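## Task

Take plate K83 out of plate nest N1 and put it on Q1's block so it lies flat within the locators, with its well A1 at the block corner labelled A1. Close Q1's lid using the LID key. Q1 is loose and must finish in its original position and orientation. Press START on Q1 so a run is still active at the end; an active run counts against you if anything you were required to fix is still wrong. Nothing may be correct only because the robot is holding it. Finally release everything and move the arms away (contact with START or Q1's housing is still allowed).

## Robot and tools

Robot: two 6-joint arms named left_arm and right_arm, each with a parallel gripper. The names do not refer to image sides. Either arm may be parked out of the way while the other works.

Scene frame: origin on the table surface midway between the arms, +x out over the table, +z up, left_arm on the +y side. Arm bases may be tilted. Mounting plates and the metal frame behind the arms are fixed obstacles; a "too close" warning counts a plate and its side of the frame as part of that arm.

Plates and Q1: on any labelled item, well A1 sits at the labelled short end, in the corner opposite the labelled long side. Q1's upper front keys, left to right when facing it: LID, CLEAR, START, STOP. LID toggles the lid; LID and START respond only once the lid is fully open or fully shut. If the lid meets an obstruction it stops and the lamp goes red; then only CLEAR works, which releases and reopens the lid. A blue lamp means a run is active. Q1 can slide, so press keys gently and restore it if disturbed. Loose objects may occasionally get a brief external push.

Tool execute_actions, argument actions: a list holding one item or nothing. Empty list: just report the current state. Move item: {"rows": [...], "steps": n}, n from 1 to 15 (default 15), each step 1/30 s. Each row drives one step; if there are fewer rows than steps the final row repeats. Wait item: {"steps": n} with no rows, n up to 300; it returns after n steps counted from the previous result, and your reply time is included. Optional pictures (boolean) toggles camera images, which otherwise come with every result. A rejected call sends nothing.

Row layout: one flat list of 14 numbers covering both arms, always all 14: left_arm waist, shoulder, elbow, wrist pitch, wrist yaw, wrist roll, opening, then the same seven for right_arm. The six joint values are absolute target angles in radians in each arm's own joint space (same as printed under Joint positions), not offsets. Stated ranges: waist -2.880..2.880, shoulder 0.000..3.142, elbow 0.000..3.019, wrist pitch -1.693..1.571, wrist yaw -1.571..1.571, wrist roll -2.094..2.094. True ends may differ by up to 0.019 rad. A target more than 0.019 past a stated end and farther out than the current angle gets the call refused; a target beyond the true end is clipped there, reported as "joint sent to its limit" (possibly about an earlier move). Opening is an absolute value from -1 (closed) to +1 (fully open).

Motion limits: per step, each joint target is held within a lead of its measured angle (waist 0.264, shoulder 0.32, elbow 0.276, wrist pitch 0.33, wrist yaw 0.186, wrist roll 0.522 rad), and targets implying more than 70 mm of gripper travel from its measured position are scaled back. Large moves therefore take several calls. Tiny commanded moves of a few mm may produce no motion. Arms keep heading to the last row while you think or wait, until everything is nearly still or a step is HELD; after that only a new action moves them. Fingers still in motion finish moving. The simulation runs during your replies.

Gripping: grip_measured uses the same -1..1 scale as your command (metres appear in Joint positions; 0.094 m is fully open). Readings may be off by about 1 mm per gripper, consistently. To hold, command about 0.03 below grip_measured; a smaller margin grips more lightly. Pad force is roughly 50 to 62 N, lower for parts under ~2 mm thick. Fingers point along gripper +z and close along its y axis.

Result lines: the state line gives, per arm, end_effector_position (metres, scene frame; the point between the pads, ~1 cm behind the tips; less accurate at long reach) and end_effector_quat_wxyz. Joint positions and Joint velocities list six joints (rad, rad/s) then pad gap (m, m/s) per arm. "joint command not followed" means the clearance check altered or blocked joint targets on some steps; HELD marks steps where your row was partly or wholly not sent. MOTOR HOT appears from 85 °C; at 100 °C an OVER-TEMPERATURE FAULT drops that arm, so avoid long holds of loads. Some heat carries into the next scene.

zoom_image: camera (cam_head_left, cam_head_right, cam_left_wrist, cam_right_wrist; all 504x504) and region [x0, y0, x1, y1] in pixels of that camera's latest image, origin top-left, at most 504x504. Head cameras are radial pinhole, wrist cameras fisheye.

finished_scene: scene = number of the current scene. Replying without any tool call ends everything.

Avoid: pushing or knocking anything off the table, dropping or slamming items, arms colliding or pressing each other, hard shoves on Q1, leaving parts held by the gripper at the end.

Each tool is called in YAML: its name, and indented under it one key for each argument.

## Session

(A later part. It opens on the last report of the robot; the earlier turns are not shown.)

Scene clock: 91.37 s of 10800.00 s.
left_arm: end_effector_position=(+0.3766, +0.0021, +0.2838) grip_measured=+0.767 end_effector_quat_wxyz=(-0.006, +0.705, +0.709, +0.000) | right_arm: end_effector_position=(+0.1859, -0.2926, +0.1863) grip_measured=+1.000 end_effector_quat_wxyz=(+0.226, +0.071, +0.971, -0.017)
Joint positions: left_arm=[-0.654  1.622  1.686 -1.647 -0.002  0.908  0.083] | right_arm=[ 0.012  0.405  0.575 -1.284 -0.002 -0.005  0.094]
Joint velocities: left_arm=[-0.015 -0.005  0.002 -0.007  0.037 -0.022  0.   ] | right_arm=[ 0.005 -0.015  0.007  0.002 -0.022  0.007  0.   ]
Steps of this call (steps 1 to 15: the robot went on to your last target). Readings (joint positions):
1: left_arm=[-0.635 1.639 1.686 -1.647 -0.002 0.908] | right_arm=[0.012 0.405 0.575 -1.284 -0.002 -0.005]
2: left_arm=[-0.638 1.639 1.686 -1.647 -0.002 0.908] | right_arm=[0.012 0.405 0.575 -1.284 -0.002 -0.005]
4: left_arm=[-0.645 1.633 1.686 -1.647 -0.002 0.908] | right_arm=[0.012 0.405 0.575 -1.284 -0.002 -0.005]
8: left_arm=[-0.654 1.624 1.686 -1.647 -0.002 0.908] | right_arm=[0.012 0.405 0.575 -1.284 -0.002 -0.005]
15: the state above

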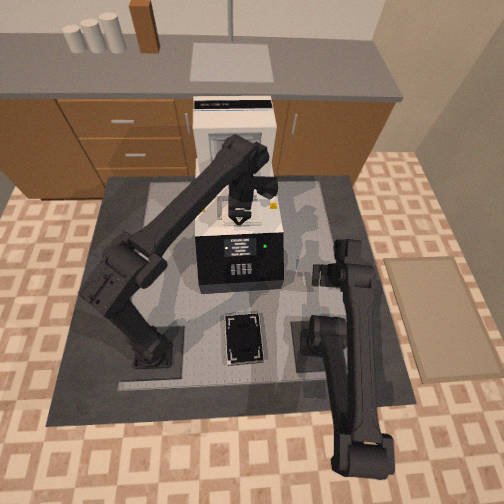

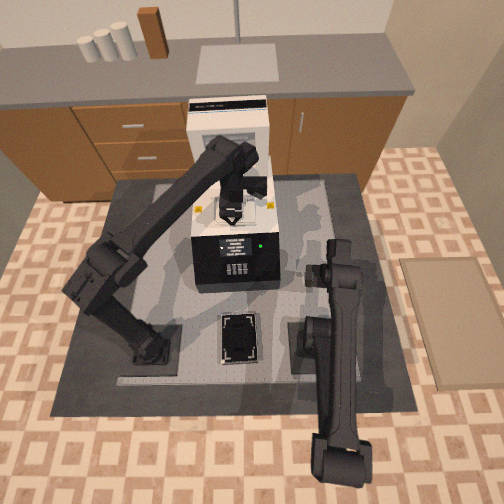

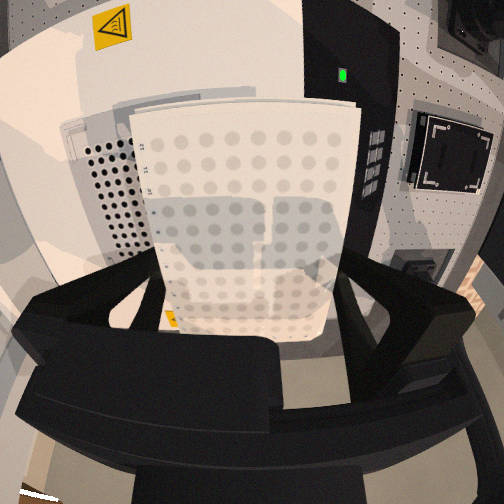

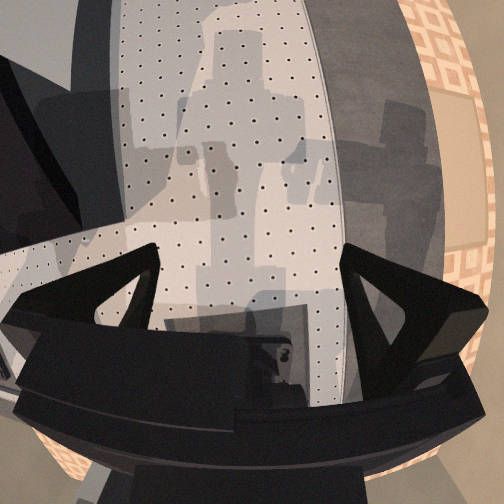

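execute_actions:
  actions:
    - {"rows":[[-0.63,1.64,1.78,-1.64,0,0.93,0.74,0,0.4,0.6,-1.3,0,0,1],[-0.61,1.68,1.82,-1.64,0,0.95,0.74,0,0.4,0.6,-1.3,0,0,1],[-0.59,1.72,1.86,-1.64,0,0.97,0.74,0,0.4,0.6,-1.3,0,0,1],[-0.57,1.765,1.9,-1.64,0,0.99,0.74,0,0.4,0.6,-1.3,0,0,1]]}
  pictures: false

execute_actions:
  actions:
    - {"steps":15}

Scene clock: 95.33 s of 10800.00 s.
left_arm: end_effector_position=(+0.4553, +0.0054, +0.2767) grip_measured=+0.767 end_effector_quat_wxyz=(+0.009, +0.697, +0.717, +0.002) | right_arm: end_effector_position=(+0.1859, -0.2926, +0.1863) grip_measured=+1.000 end_effector_quat_wxyz=(+0.226, +0.071, +0.971, -0.017)
Joint positions: left_arm=[-0.561  1.774  1.866 -1.644 -0.     0.976  0.083] | right_arm=[ 0.012  0.405  0.575 -1.284 -0.002 -0.005  0.094]
Joint velocities: left_arm=[-0.005  0.005 -0.017  0.002 -0.007 -0.037  0.   ] | right_arm=[-0.015  0.005  0.007  0.007  0.037 -0.022  0.   ]
Steps of this call (steps 1 to 15: the robot went on to your last target; steps 16 to 90: nothing new was sent; then 0.47 s passed at rest; steps 91 to 105: all 15 steps of this action). Readings (joint positions):
91: left_arm=[-0.653 1.623 1.690 -1.647 -0.002 0.910] | right_arm=[0.012 0.405 0.575 -1.284 -0.002 -0.005]
92: left_arm=[-0.650 1.631 1.704 -1.647 -0.002 0.916] | right_arm=[0.012 0.405 0.575 -1.284 -0.002 -0.005]
94: left_arm=[-0.635 1.668 1.773 -1.647 -0.000 0.936] | right_arm=[0.012 0.405 0.575 -1.284 -0.002 -0.005]
98: left_arm=[-0.583 1.743 1.866 -1.644 -0.000 0.961] | right_arm=[0.012 0.405 0.575 -1.284 -0.002 -0.005]
105: the state above

Scene clock: 95.83 s of 10800.00 s.
left_arm: end_effector_position=(+0.4551, +0.0052, +0.2767) grip_measured=+0.767 end_effector_quat_wxyz=(+0.009, +0.698, +0.716, +0.002) | right_arm: end_effector_position=(+0.1859, -0.2926, +0.1863) grip_measured=+1.000 end_effector_quat_wxyz=(+0.226, +0.071, +0.971, -0.017)
Joint positions: left_arm=[-0.562  1.774  1.866 -1.644 -0.     0.98   0.083] | right_arm=[ 0.012  0.405  0.575 -1.284 -0.002 -0.005  0.094]
Joint velocities: left_arm=[-0.015 -0.015  0.012  0.007 -0.007 -0.037 -0.001] | right_arm=[ 0.005 -0.005 -0.007  0.007  0.066 -0.051  0.   ]
Steps of this call (steps 1 to 15: the robot went on to your last target). Readings (joint positions):
1: left_arm=[-0.562 1.774 1.866 -1.644 -0.000 0.976] | right_arm=[0.012 0.405 0.575 -1.284 -0.002 -0.005]
2: left_arm=[-0.562 1.774 1.866 -1.644 -0.000 0.977] | right_arm=[0.012 0.405 0.575 -1.284 -0.002 -0.005]
4: left_arm=[-0.562 1.774 1.866 -1.644 -0.000 0.978] | right_arm=[0.012 0.405 0.575 -1.284 -0.002 -0.005]
8: left_arm=[-0.562 1.774 1.866 -1.644 -0.000 0.979] | right_arm=[0.012 0.405 0.575 -1.284 -0.002 -0.005]
15: the state above
All arms were judged still, so your last target was given up. Only a new action makes them travel on or press farther. Fingers that are still opening or closing keep moving.

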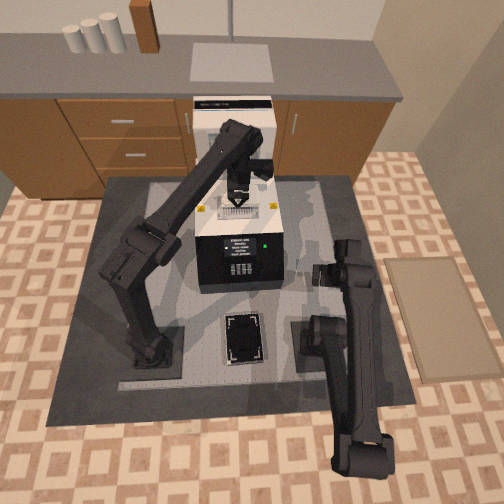

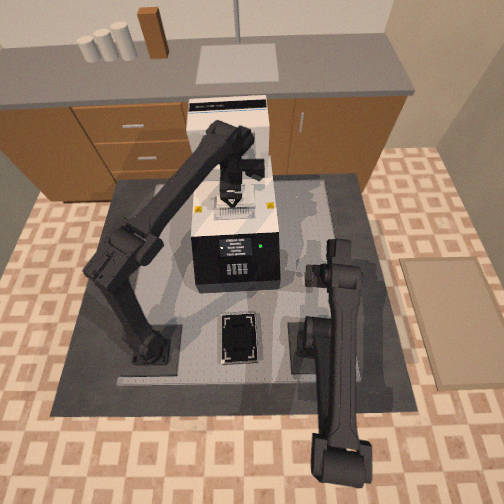

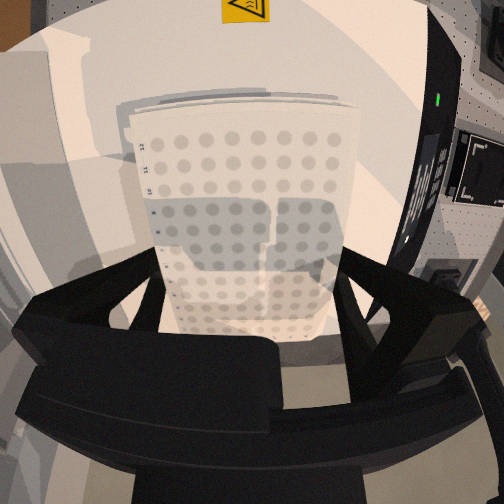

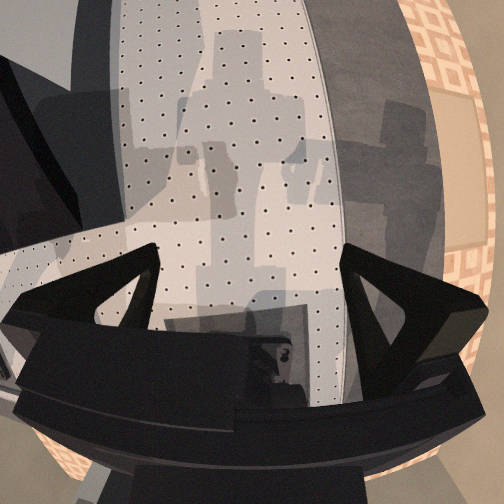

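execute_actions:
  actions:
    - {"rows":[[-0.57,1.76,1.84,-1.61,0,0.99,0.74,0,0.4,0.6,-1.3,0,0,1],[-0.57,1.76,1.81,-1.585,0,0.99,0.74,0,0.4,0.6,-1.3,0,0,1],[-0.57,1.755,1.785,-1.555,0,0.99,0.74,0,0.4,0.6,-1.3,0,0,1]]}

zoom_image:
  camera: "cam_head_left"
  region: [190, 170, 290, 240]

Scene clock: 98.63 s of 10800.00 s.
left_arm: end_effector_position=(+0.4516, +0.0075, +0.2474) grip_measured=+0.767 end_effector_quat_wxyz=(+0.004, +0.698, +0.716, +0.001) | right_arm: end_effector_position=(+0.1859, -0.2926, +0.1863) grip_measured=+1.000 end_effector_quat_wxyz=(+0.226, +0.071, +0.971, -0.017)
Joint positions: left_arm=[-0.562  1.765  1.776 -1.574 -0.     0.98   0.083] | right_arm=[ 0.012  0.405  0.575 -1.284 -0.002 -0.005  0.094]
Joint velocities: left_arm=[ 0.005 -0.005 -0.022 -0.007 -0.051  0.037  0.   ] | right_arm=[-0.015 -0.024  0.002  0.007 -0.037 -0.051  0.   ]
Steps of this call (steps 1 to 69: nothing new was sent; steps 70 to 84: all 15 steps of this action). Readings (joint positions):
70: left_arm=[-0.562 1.774 1.861 -1.640 -0.000 0.980] | right_arm=[0.012 0.405 0.575 -1.284 -0.002 -0.005]
71: left_arm=[-0.562 1.771 1.850 -1.628 -0.000 0.980] | right_arm=[0.012 0.405 0.575 -1.284 -0.002 -0.005]
73: left_arm=[-0.562 1.764 1.813 -1.595 -0.000 0.980] | right_arm=[0.012 0.405 0.575 -1.284 -0.002 -0.005]
77: left_arm=[-0.562 1.765 1.777 -1.578 -0.000 0.980] | right_arm=[0.012 0.405 0.575 -1.284 -0.002 -0.005]
84: the state above

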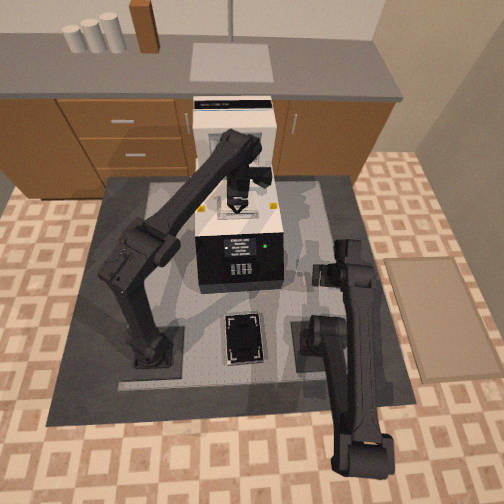

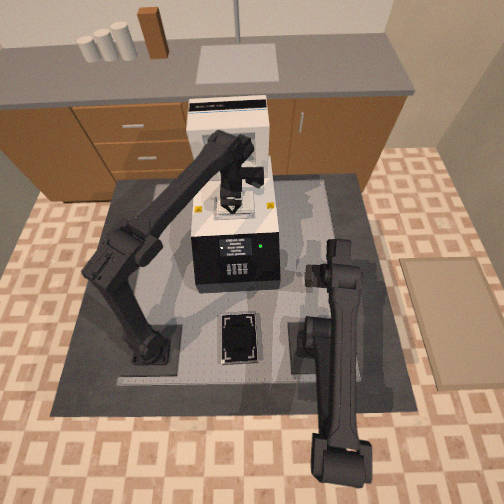

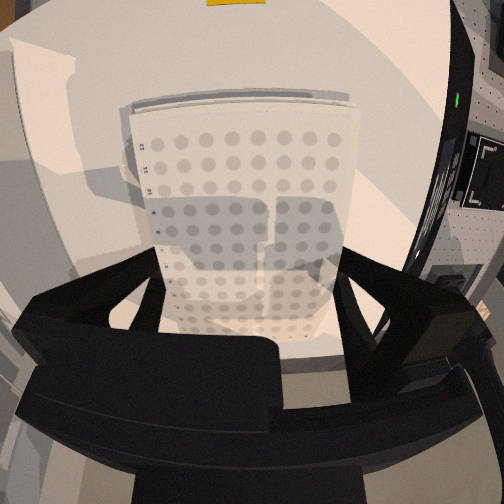

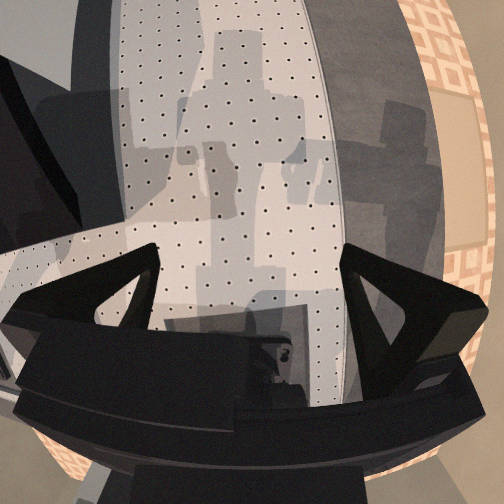

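Region (190, 170, 290, 240) of cam_head_left's 504x504 image, scaled by 5.040, with more detail than that image has; it fills the top 353 rows of this view, and the rest is white.

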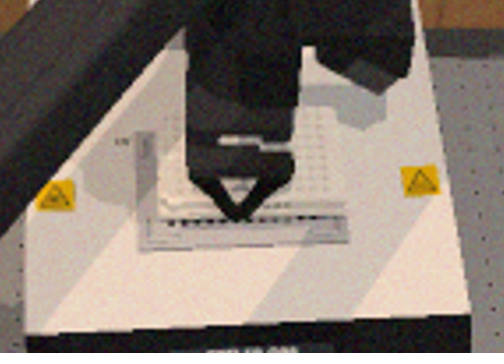

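execute_actions:
  actions:
    - {"rows":[[-0.54,1.755,1.75,-1.52,0,1.0,0.74,0,0.4,0.6,-1.3,0,0,1]]}

zoom_image:
  camera: "cam_head_left"
  region: [205, 180, 275, 230]

zoom_image:
  camera: "cam_left_wrist"
  region: [90, 50, 400, 250]

Scene clock: 101.73 s of 10800.00 s.
left_arm: end_effector_position=(+0.4566, +0.0132, +0.2370) grip_measured=+0.767 end_effector_quat_wxyz=(+0.008, +0.697, +0.717, +0.002) | right_arm: end_effector_position=(+0.1859, -0.2926, +0.1863) grip_measured=+1.000 end_effector_quat_wxyz=(+0.226, +0.071, +0.971, -0.017)
Joint positions: left_arm=[-0.548  1.764  1.747 -1.539 -0.     0.989  0.083] | right_arm=[ 0.012  0.405  0.575 -1.284 -0.002 -0.005  0.094]
Joint velocities: left_arm=[-0.005  0.005  0.012  0.012 -0.007 -0.037 -0.001] | right_arm=[-0.024 -0.005  0.007  0.017  0.022  0.022  0.   ]
Steps of this call (steps 1 to 15: the robot went on to your last target; steps 16 to 78: nothing new was sent; steps 79 to 93: all 15 steps of this action). Readings (joint positions):
79: left_arm=[-0.561 1.765 1.772 -1.566 -0.000 0.982] | right_arm=[0.012 0.405 0.575 -1.284 -0.002 -0.005]
80: left_arm=[-0.560 1.764 1.766 -1.555 -0.000 0.983] | right_arm=[0.012 0.405 0.575 -1.284 -0.002 -0.005]
82: left_arm=[-0.556 1.764 1.755 -1.543 -0.000 0.986] | right_arm=[0.012 0.405 0.575 -1.284 -0.002 -0.005]
86: left_arm=[-0.549 1.764 1.747 -1.540 -0.000 0.988] | right_arm=[0.012 0.405 0.575 -1.284 -0.002 -0.005]
93: the state above

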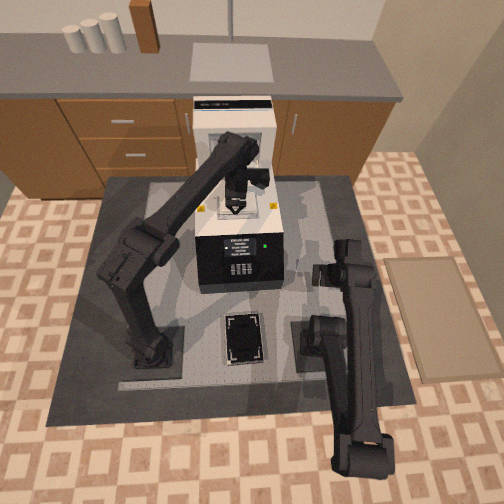

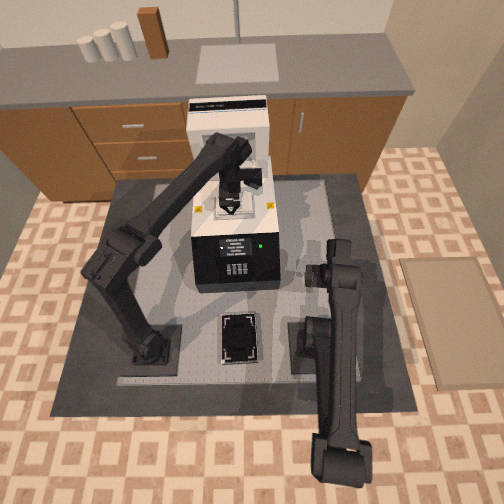

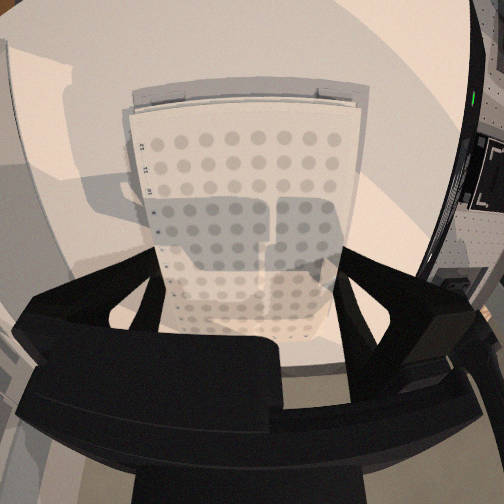

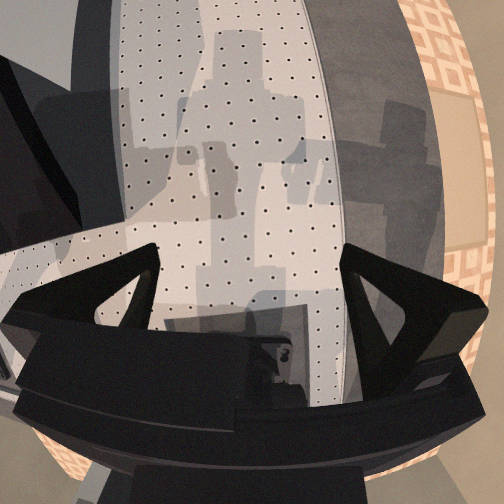

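Region (205, 180, 275, 230) of cam_head_left's 504x504 image, scaled by 7.200, with more detail than that image has; it fills the top 360 rows of this view, and the rest is white.

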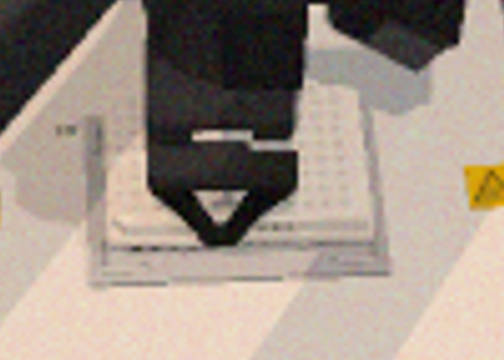

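Region (90, 50, 400, 250) of cam_left_wrist's 504x504 image, scaled by 1.626, with more detail than that image has; it fills the top 325 rows of this view, and the rest is white.

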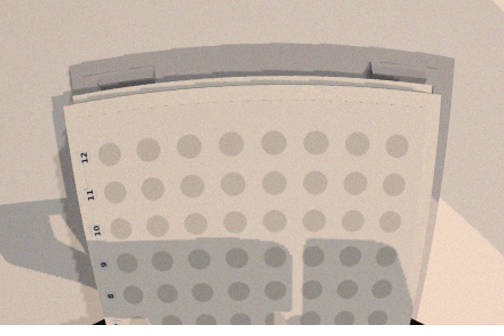

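execute_actions:
  actions:
    - {"rows":[[-0.558,1.755,1.725,-1.51,0,0.965,0.74,0,0.4,0.6,-1.3,0,0,1]]}

zoom_image:
  camera: "cam_left_wrist"
  region: [90, 50, 400, 250]

Scene clock: 104.87 s of 10800.00 s.
left_arm: end_effector_position=(+0.4532, +0.0153, +0.2280) grip_measured=+0.767 end_effector_quat_wxyz=(+0.001, +0.692, +0.722, +0.000) | right_arm: end_effector_position=(+0.1859, -0.2926, +0.1863) grip_measured=+1.000 end_effector_quat_wxyz=(+0.226, +0.071, +0.971, -0.017)
Joint positions: left_arm=[-0.548  1.763  1.723 -1.529 -0.     0.976  0.083] | right_arm=[ 0.012  0.405  0.575 -1.284 -0.002 -0.005  0.094]
Joint velocities: left_arm=[ 0.005 -0.015  0.007 -0.002  0.007  0.066 -0.   ] | right_arm=[-0.015  0.005 -0.002  0.012  0.022 -0.007  0.   ]
Steps of this call (steps 1 to 15: the robot went on to your last target; steps 16 to 79: nothing new was sent; steps 80 to 94: all 15 steps of this action). Readings (joint positions):
80: left_arm=[-0.548 1.764 1.744 -1.536 -0.000 0.987] | right_arm=[0.012 0.405 0.575 -1.284 -0.002 -0.005]
81: left_arm=[-0.548 1.763 1.739 -1.532 -0.000 0.985] | right_arm=[0.012 0.405 0.575 -1.284 -0.002 -0.005]
83: left_arm=[-0.548 1.763 1.729 -1.529 -0.000 0.981] | right_arm=[0.012 0.405 0.575 -1.284 -0.002 -0.005]
87: left_arm=[-0.548 1.763 1.723 -1.529 -0.000 0.978] | right_arm=[0.012 0.405 0.575 -1.284 -0.002 -0.005]
94: the state above

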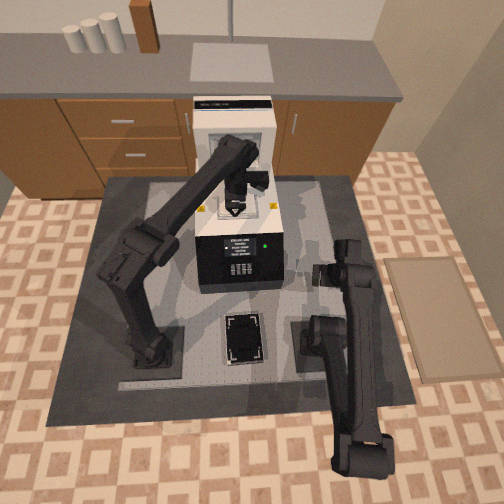

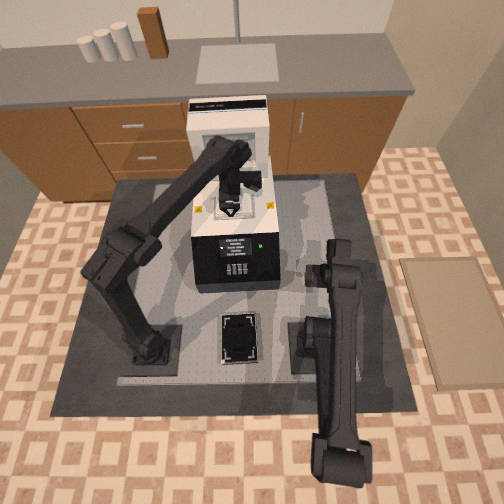

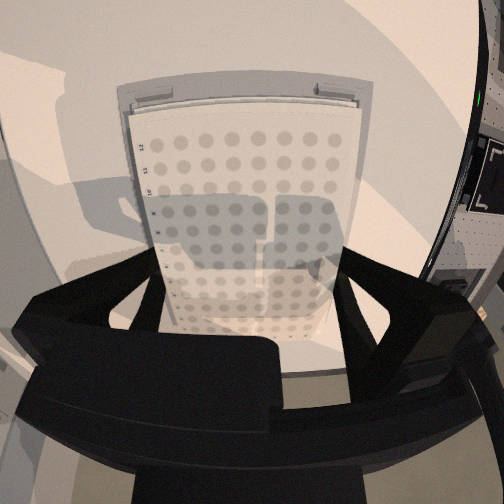

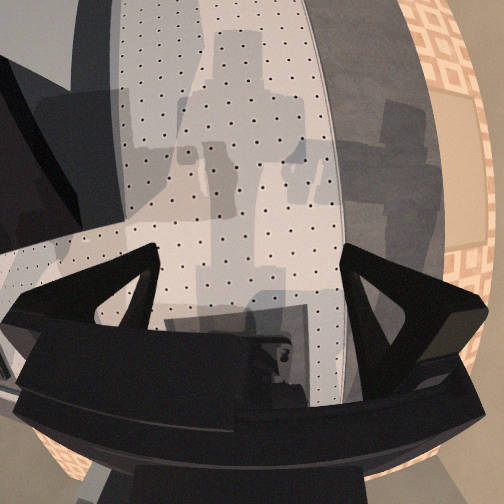

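Region (90, 50, 400, 250) of cam_left_wrist's 504x504 image, scaled by 1.626, with more detail than that image has; it fills the top 325 rows of this view, and the rest is white.

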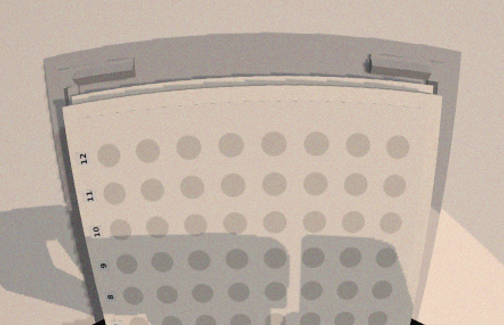

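execute_actions:
  actions:
    - {"rows":[[-0.563,1.755,1.712,-1.49,0,0.95,0.74,0,0.4,0.6,-1.3,0,0,1]]}

zoom_image:
  camera: "cam_left_wrist"
  region: [90, 50, 400, 250]

Scene clock: 107.20 s of 10800.00 s.
left_arm: end_effector_position=(+0.4536, +0.0138, +0.2263) grip_measured=+0.767 end_effector_quat_wxyz=(+0.003, +0.691, +0.722, +0.001) | right_arm: end_effector_position=(+0.1859, -0.2926, +0.1863) grip_measured=+1.000 end_effector_quat_wxyz=(+0.226, +0.071, +0.971, -0.017)
Joint positions: left_arm=[-0.55   1.763  1.718 -1.52  -0.     0.973  0.083] | right_arm=[ 0.012  0.405  0.575 -1.284 -0.002 -0.005  0.094]
Joint velocities: left_arm=[ 0.015 -0.005  0.007 -0.002 -0.051  0.007 -0.001] | right_arm=[-0.005 -0.015  0.012 -0.002 -0.022 -0.007  0.   ]
Steps of this call (steps 1 to 15: the robot went on to your last target; steps 16 to 55: nothing new was sent; steps 56 to 70: all 15 steps of this action). Readings (joint positions):
56: left_arm=[-0.548 1.763 1.721 -1.525 -0.000 0.973] | right_arm=[0.012 0.405 0.575 -1.284 -0.002 -0.005]
57: left_arm=[-0.549 1.763 1.718 -1.522 -0.000 0.973] | right_arm=[0.012 0.405 0.575 -1.284 -0.002 -0.005]
59: left_arm=[-0.550 1.763 1.718 -1.520 -0.000 0.973] | right_arm=[0.012 0.405 0.575 -1.284 -0.002 -0.005]
63: left_arm=[-0.550 1.763 1.718 -1.520 -0.000 0.973] | right_arm=[0.012 0.405 0.575 -1.284 -0.002 -0.005]
70: the state above

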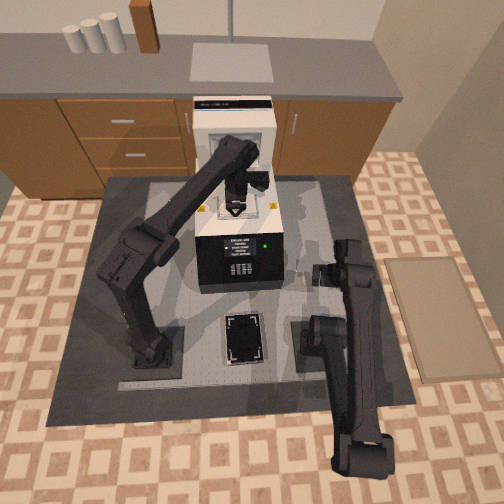

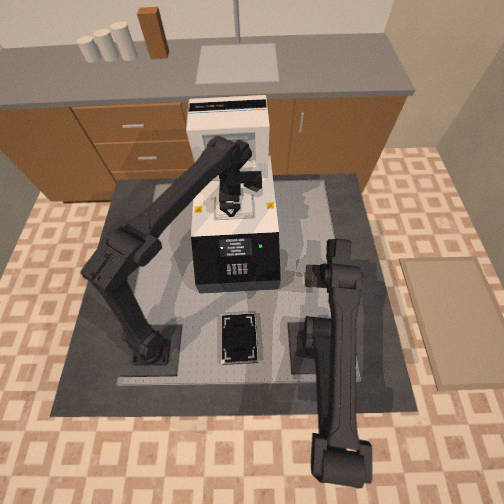

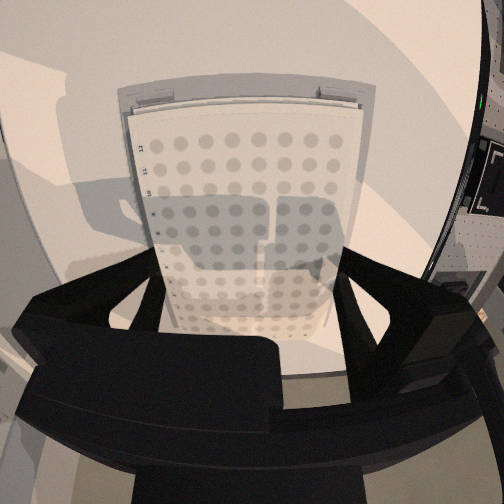

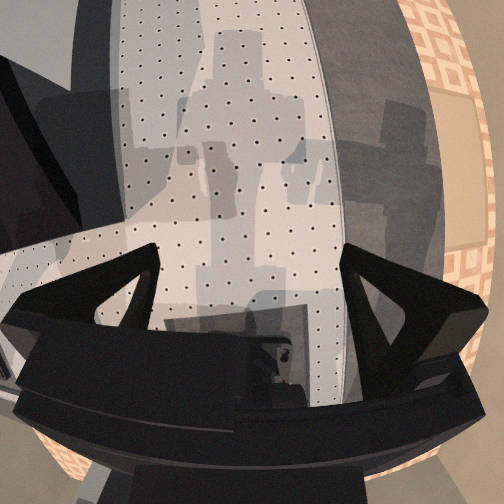

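Region (90, 50, 400, 250) of cam_left_wrist's 504x504 image, scaled by 1.626, with more detail than that image has; it fills the top 325 rows of this view, and the rest is white.

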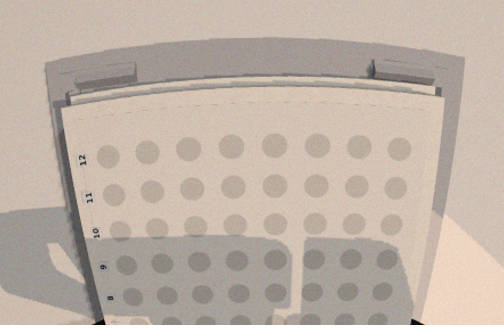

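Touching. Push down a little more.

execute_actions:
  actions:
    - {"rows":[[-0.563,1.755,1.69,-1.49,0,0.95,0.74,0,0.4,0.6,-1.3,0,0,1]]}

zoom_image:
  camera: "cam_left_wrist"
  region: [90, 50, 400, 250]

zoom_image:
  camera: "cam_head_left"
  region: [205, 180, 275, 230]

Scene clock: 109.67 s of 10800.00 s.
left_arm: end_effector_position=(+0.4533, +0.0140, +0.2257) grip_measured=+0.767 end_effector_quat_wxyz=(+0.007, +0.691, +0.722, +0.002) | right_arm: end_effector_position=(+0.1859, -0.2926, +0.1863) grip_measured=+1.000 end_effector_quat_wxyz=(+0.226, +0.071, +0.971, -0.017)
Joint positions: left_arm=[-0.55   1.756  1.708 -1.508 -0.     0.973  0.083] | right_arm=[ 0.012  0.405  0.575 -1.284 -0.002 -0.005  0.094]
Joint velocities: left_arm=[-0.005 -0.005  0.012 -0.002 -0.051 -0.037 -0.   ] | right_arm=[ 0.005  0.005  0.012 -0.007  0.037 -0.037  0.   ]
Steps of this call (steps 1 to 15: the robot went on to your last target; steps 16 to 59: nothing new was sent; steps 60 to 74: all 15 steps of this action). Readings (joint positions):
60: left_arm=[-0.550 1.763 1.715 -1.518 -0.000 0.973] | right_arm=[0.012 0.405 0.575 -1.284 -0.002 -0.005]
61: left_arm=[-0.550 1.760 1.713 -1.515 -0.000 0.973] | right_arm=[0.012 0.405 0.575 -1.284 -0.002 -0.005]
63: left_arm=[-0.550 1.757 1.709 -1.509 -0.000 0.973] | right_arm=[0.012 0.405 0.575 -1.284 -0.002 -0.005]
67: left_arm=[-0.550 1.756 1.708 -1.508 -0.000 0.973] | right_arm=[0.012 0.405 0.575 -1.284 -0.002 -0.005]
74: the state above

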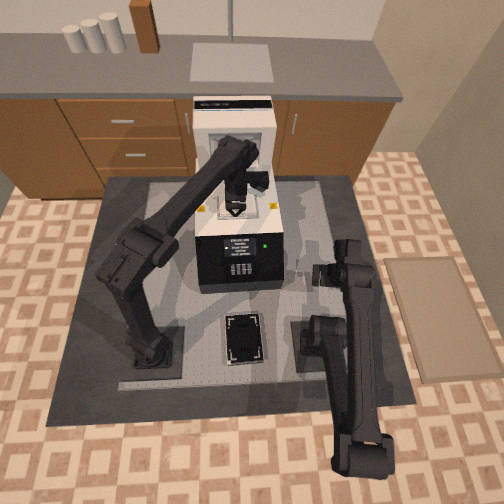

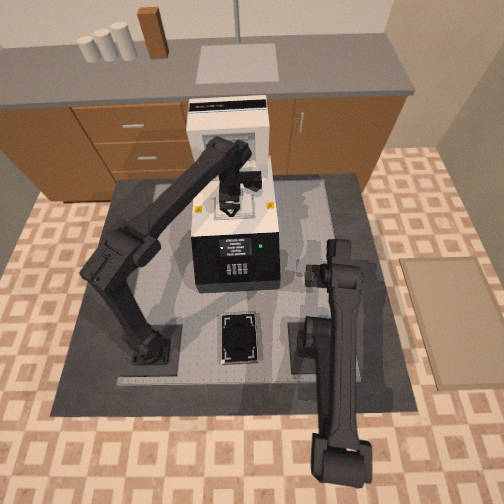

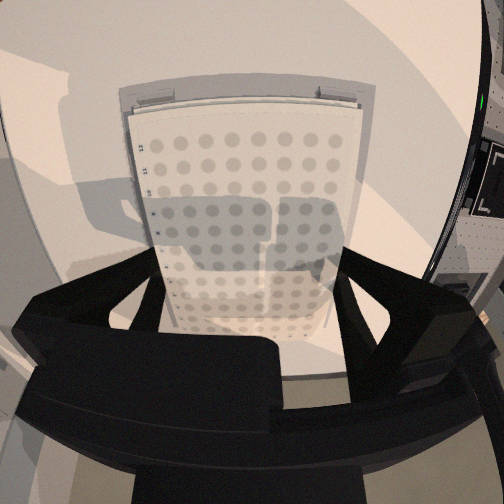

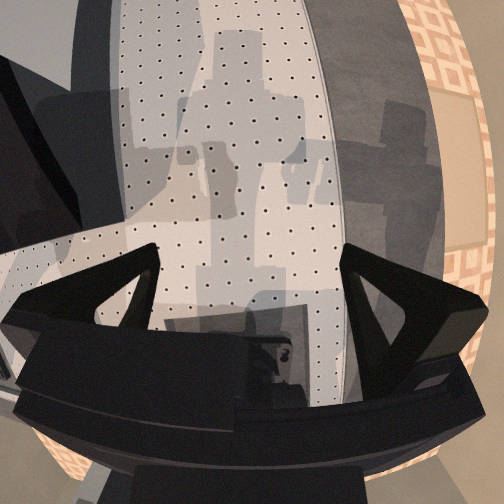

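Region (90, 50, 400, 250) of cam_left_wrist's 504x504 image, scaled by 1.626, with more detail than that image has; it fills the top 325 rows of this view, and the rest is white.

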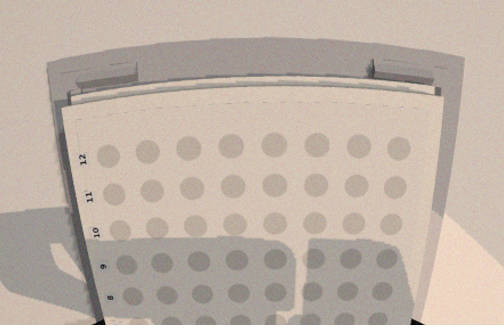

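Region (205, 180, 275, 230) of cam_head_left's 504x504 image, scaled by 7.200, with more detail than that image has; it fills the top 360 rows of this view, and the rest is white.

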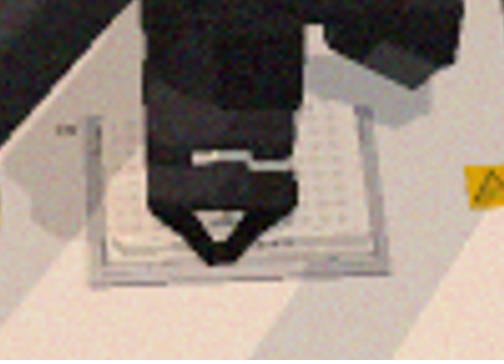

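Likely seated. Release and rise.

execute_actions:
  actions:
    - {"rows":[[-0.55,1.755,1.715,-1.51,0,0.973,0.8,0,0.4,0.6,-1.3,0,0,1],[-0.55,1.755,1.715,-1.51,0,0.973,0.9,0,0.4,0.6,-1.3,0,0,1],[-0.55,1.755,1.715,-1.51,0,0.973,1,0,0.4,0.6,-1.3,0,0,1],[-0.55,1.755,1.715,-1.51,0,0.973,1,0,0.4,0.6,-1.3,0,0,1],[-0.55,1.755,1.715,-1.51,0,0.973,1,0,0.4,0.6,-1.3,0,0,1],[-0.55,1.755,1.715,-1.51,0,0.973,1,0,0.4,0.6,-1.3,0,0,1],[-0.55,1.755,1.77,-1.54,0,0.973,1,0,0.4,0.6,-1.3,0,0,1],[-0.55,1.755,1.82,-1.58,0,0.973,1,0,0.4,0.6,-1.3,0,0,1],[-0.55,1.755,1.87,-1.63,0,0.973,1,0,0.4,0.6,-1.3,0,0,1],[-0.55,1.755,1.92,-1.68,0,0.973,1,0,0.4,0.6,-1.3,0,0,1]]}
  pictures: false

execute_actions:
  actions:
    - {"steps":10}

zoom_image:
  camera: "cam_left_wrist"
  region: [130, 70, 370, 340]

Scene clock: 114.27 s of 10800.00 s.
left_arm: end_effector_position=(+0.4567, +0.0119, +0.2870) grip_measured=+1.000 end_effector_quat_wxyz=(+0.014, +0.692, +0.722, +0.003) | right_arm: end_effector_position=(+0.1859, -0.2926, +0.1863) grip_measured=+1.000 end_effector_quat_wxyz=(+0.226, +0.071, +0.971, -0.017)
Joint positions: left_arm=[-0.55   1.763  1.877 -1.656 -0.     0.974  0.094] | right_arm=[ 0.012  0.405  0.575 -1.284 -0.002 -0.005  0.094]
Joint velocities: left_arm=[-0.005 -0.122  0.203 -0.066 -0.022 -0.037  0.   ] | right_arm=[-0.005 -0.024 -0.002 -0.022  0.007  0.066  0.   ]
Steps of this call (steps 1 to 15: the robot went on to your last target; steps 16 to 90: nothing new was sent; then 1.10 s passed at rest; steps 91 to 105: all 15 steps of this action). Readings (joint positions):
91: left_arm=[-0.550 1.756 1.708 -1.508 -0.000 0.973] | right_arm=[0.012 0.405 0.575 -1.284 -0.002 -0.005]
92: left_arm=[-0.550 1.756 1.708 -1.508 -0.000 0.974] | right_arm=[0.012 0.405 0.575 -1.284 -0.002 -0.005]
94: left_arm=[-0.550 1.756 1.708 -1.508 -0.000 0.974] | right_arm=[0.012 0.405 0.575 -1.284 -0.002 -0.005]
98: left_arm=[-0.550 1.757 1.717 -1.526 -0.000 0.974] | right_arm=[0.012 0.405 0.575 -1.284 -0.002 -0.005]
105: the state above

Scene clock: 114.60 s of 10800.00 s.
left_arm: end_effector_position=(+0.4548, +0.0131, +0.2941) grip_measured=+1.000 end_effector_quat_wxyz=(+0.018, +0.692, +0.722, +0.004) | right_arm: end_effector_position=(+0.1859, -0.2926, +0.1863) grip_measured=+1.000 end_effector_quat_wxyz=(+0.226, +0.071, +0.971, -0.017)
Joint positions: left_arm=[-0.55   1.754  1.883 -1.664 -0.     0.974  0.094] | right_arm=[ 0.012  0.405  0.575 -1.284 -0.002 -0.005  0.094]
Joint velocities: left_arm=[-0.005 -0.005 -0.002 -0.002 -0.066 -0.007  0.   ] | right_arm=[ 0.015  0.005 -0.012  0.012  0.022  0.022  0.   ]
Steps of this call (steps 1 to 10: the robot went on to your last target). Readings (joint positions):
1: left_arm=[-0.550 1.759 1.882 -1.658 -0.000 0.974] | right_arm=[0.012 0.405 0.575 -1.284 -0.002 -0.005]
2: left_arm=[-0.550 1.755 1.883 -1.660 -0.000 0.974] | right_arm=[0.012 0.405 0.575 -1.284 -0.002 -0.005]
4: left_arm=[-0.550 1.753 1.883 -1.663 -0.000 0.974] | right_arm=[0.012 0.405 0.575 -1.284 -0.002 -0.005]
8: left_arm=[-0.550 1.754 1.883 -1.664 -0.000 0.974] | right_arm=[0.012 0.405 0.575 -1.284 -0.002 -0.005]
10: the state above

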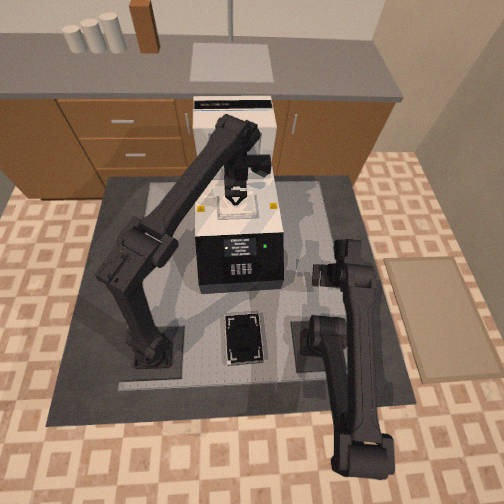

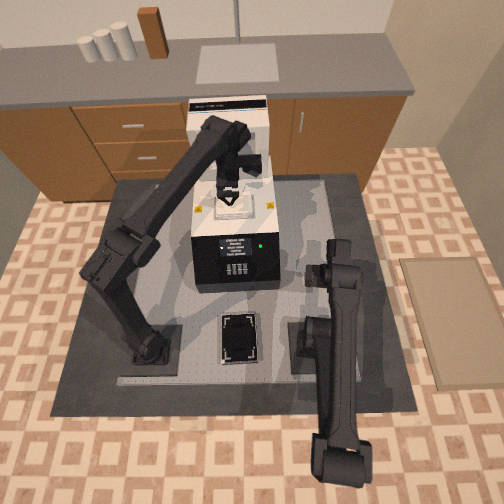

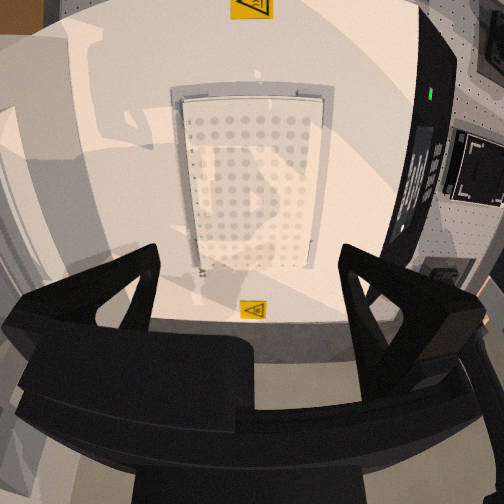

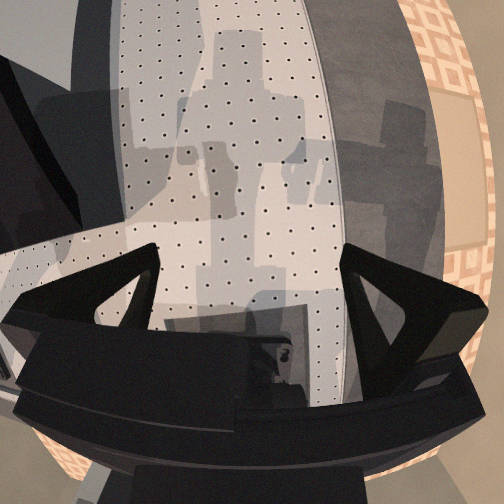

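Region (130, 70, 370, 340) of cam_left_wrist's 504x504 image, scaled by 1.867, with more detail than that image has.

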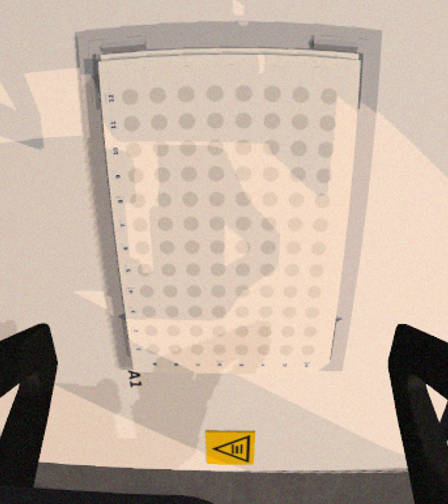

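Good. Back to the LID key.

execute_actions:
  actions:
    - {"rows":[[-0.8,1.2,1.35,-1.6,0,0,-1,0,0.4,0.6,-1.3,0,0,1]]}
  pictures: false

execute_actions:
  actions:
    - {"rows":[[-0.81,0.76,0.85,-1.1,0,0,-1,0,0.4,0.6,-1.3,0,0,1]]}
  pictures: false

execute_actions:
  actions:
    - {"rows":[[-0.81,0.85,0.66,-0.75,0,0,-1,0,0.4,0.6,-1.3,0,0,1]]}
  pictures: false

execute_actions:
  actions:
    - {"rows":[[-0.81,0.94,0.62,-0.59,0,0,-1,0,0.4,0.6,-1.3,0,0,1]]}

zoom_image:
  camera: "cam_head_left"
  region: [205, 180, 275, 230]

Scene clock: 117.47 s of 10800.00 s.
left_arm: end_effector_position=(+0.2270, +0.0484, +0.3253) grip_measured=-0.987 end_effector_quat_wxyz=(+0.053, +0.471, +0.880, -0.018) | right_arm: end_effector_position=(+0.1859, -0.2926, +0.1863) grip_measured=+1.000 end_effector_quat_wxyz=(+0.226, +0.071, +0.971, -0.017)
Joint positions: left_arm=[-0.813  1.181  1.346 -1.624  0.     0.165  0.001] | right_arm=[ 0.012  0.405  0.575 -1.284 -0.002 -0.005  0.094]
Joint velocities: left_arm=[ 0.044 -0.835  0.002  0.042  0.022 -1.136  0.   ] | right_arm=[ 0.005 -0.015 -0.002  0.007 -0.022 -0.037  0.   ]
Steps of this call (steps 1 to 15: the robot went on to your last target; steps 16 to 71: nothing new was sent; steps 72 to 86: all 15 steps of this action). Readings (joint positions):
72: left_arm=[-0.556 1.743 1.863 -1.654 -0.002 0.939] | right_arm=[0.012 0.405 0.575 -1.284 -0.002 -0.005]
73: left_arm=[-0.565 1.720 1.820 -1.645 -0.003 0.898] | right_arm=[0.012 0.405 0.575 -1.284 -0.002 -0.005]
75: left_arm=[-0.603 1.662 1.723 -1.639 -0.003 0.813] | right_arm=[0.012 0.405 0.575 -1.284 -0.002 -0.005]
79: left_arm=[-0.718 1.500 1.507 -1.629 -0.002 0.610] | right_arm=[0.012 0.405 0.575 -1.284 -0.002 -0.005]
86: the state above

Scene clock: 117.97 s of 10800.00 s.
left_arm: end_effector_position=(+0.1958, +0.0819, +0.2569) grip_measured=-0.987 end_effector_quat_wxyz=(+0.236, +0.391, +0.884, -0.100) | right_arm: end_effector_position=(+0.1859, -0.2926, +0.1863) grip_measured=+1.000 end_effector_quat_wxyz=(+0.226, +0.071, +0.971, -0.017)
Joint positions: left_arm=[-0.813  0.767  0.841 -1.126  0.     0.016  0.001] | right_arm=[ 0.012  0.405  0.575 -1.284 -0.002 -0.005  0.094]
Joint velocities: left_arm=[-0.015  0.122  0.012 -0.007 -0.007 -0.022 -0.   ] | right_arm=[ 0.005 -0.015  0.007  0.007 -0.037 -0.022  0.   ]
Steps of this call (steps 1 to 15: all 15 steps of this action). Readings (joint positions):
1: left_arm=[-0.813 1.125 1.303 -1.547 0.000 0.134] | right_arm=[0.012 0.405 0.575 -1.284 -0.002 -0.005]
2: left_arm=[-0.813 1.042 1.213 -1.424 0.000 0.109] | right_arm=[0.012 0.405 0.575 -1.284 -0.002 -0.005]
4: left_arm=[-0.813 0.852 1.010 -1.232 0.000 0.073] | right_arm=[0.012 0.405 0.575 -1.284 -0.002 -0.005]
8: left_arm=[-0.813 0.680 0.843 -1.167 0.000 0.036] | right_arm=[0.012 0.405 0.575 -1.284 -0.002 -0.005]
15: the state above

Scene clock: 118.47 s of 10800.00 s.
left_arm: end_effector_position=(+0.2184, +0.0578, +0.1708) grip_measured=-0.987 end_effector_quat_wxyz=(+0.259, +0.386, +0.878, -0.111) | right_arm: end_effector_position=(+0.1859, -0.2926, +0.1863) grip_measured=+1.000 end_effector_quat_wxyz=(+0.226, +0.071, +0.971, -0.017)
Joint positions: left_arm=[-0.813  0.861  0.638 -0.776  0.     0.01   0.001] | right_arm=[ 0.012  0.405  0.575 -1.284 -0.002 -0.005  0.094]
Joint velocities: left_arm=[-0.005 -0.005  0.007  0.002  0.022  0.037 -0.   ] | right_arm=[ 0.005 -0.024 -0.017 -0.007 -0.066 -0.022  0.   ]
Steps of this call (steps 1 to 15: all 15 steps of this action). Readings (joint positions):
1: left_arm=[-0.813 0.771 0.818 -1.069 0.000 0.015] | right_arm=[0.012 0.405 0.575 -1.284 -0.002 -0.005]
2: left_arm=[-0.813 0.774 0.779 -0.964 0.000 0.014] | right_arm=[0.012 0.405 0.575 -1.284 -0.002 -0.005]
4: left_arm=[-0.813 0.805 0.701 -0.833 0.000 0.013] | right_arm=[0.012 0.405 0.575 -1.284 -0.002 -0.005]
8: left_arm=[-0.813 0.869 0.640 -0.793 0.000 0.011] | right_arm=[0.012 0.405 0.575 -1.284 -0.002 -0.005]
15: the state above

Scene clock: 118.97 s of 10800.00 s.
left_arm: end_effector_position=(+0.2380, +0.0369, +0.1557) grip_measured=-0.987 end_effector_quat_wxyz=(+0.284, +0.383, +0.871, -0.121) | right_arm: end_effector_position=(+0.1859, -0.2926, +0.1863) grip_measured=+1.000 end_effector_quat_wxyz=(+0.226, +0.071, +0.971, -0.017)
Joint positions: left_arm=[-0.813  0.943  0.618 -0.617  0.     0.01   0.001] | right_arm=[ 0.012  0.405  0.575 -1.284 -0.002 -0.005  0.094]
Joint velocities: left_arm=[-0.005 -0.005 -0.002 -0.007 -0.007  0.007 -0.   ] | right_arm=[-0.005  0.005 -0.007  0.002 -0.051  0.022  0.   ]
Steps of this call (steps 1 to 15: all 15 steps of this action). Readings (joint positions):
1: left_arm=[-0.813 0.866 0.633 -0.744 0.000 0.010] | right_arm=[0.012 0.405 0.575 -1.284 -0.002 -0.005]
2: left_arm=[-0.813 0.878 0.628 -0.695 0.000 0.010] | right_arm=[0.012 0.405 0.575 -1.284 -0.002 -0.005]
4: left_arm=[-0.813 0.912 0.627 -0.640 0.000 0.010] | right_arm=[0.012 0.405 0.575 -1.284 -0.002 -0.005]
8: left_arm=[-0.813 0.943 0.620 -0.618 0.000 0.010] | right_arm=[0.012 0.405 0.575 -1.284 -0.002 -0.005]
15: the state above

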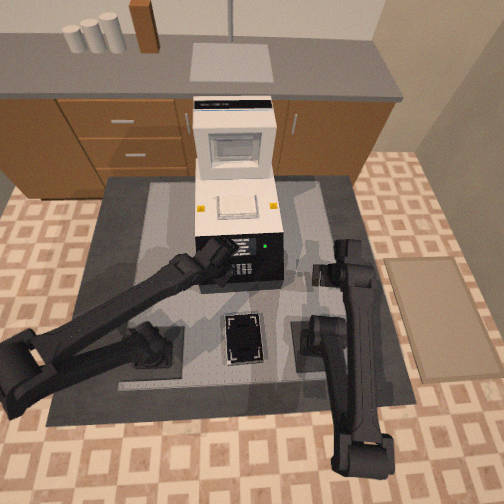

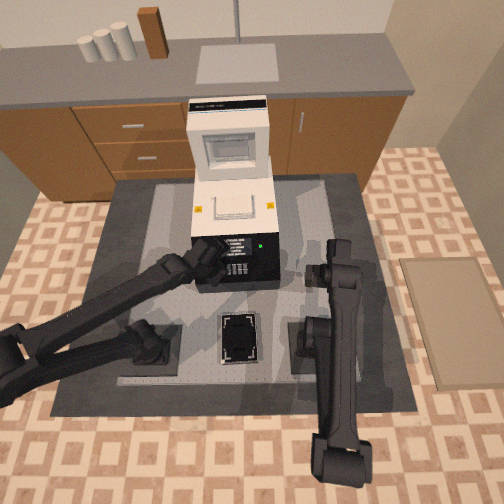

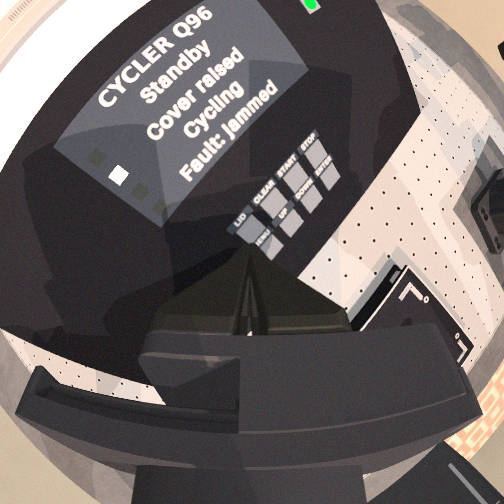

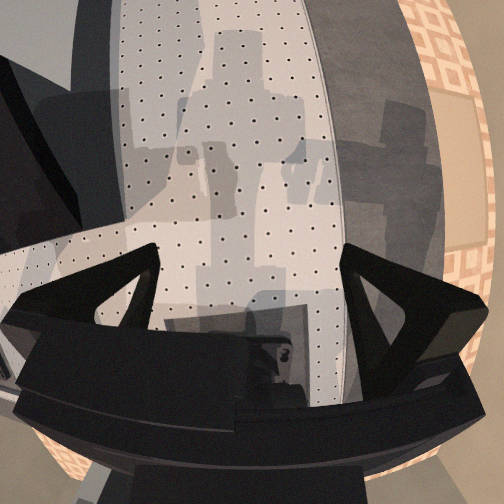

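Region (205, 180, 275, 230) of cam_head_left's 504x504 image, scaled by 7.200, with more detail than that image has; it fills the top 360 rows of this view, and the rest is white.

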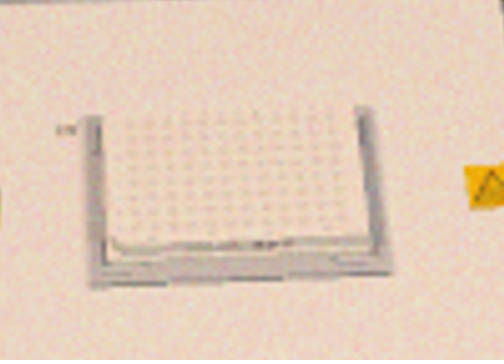

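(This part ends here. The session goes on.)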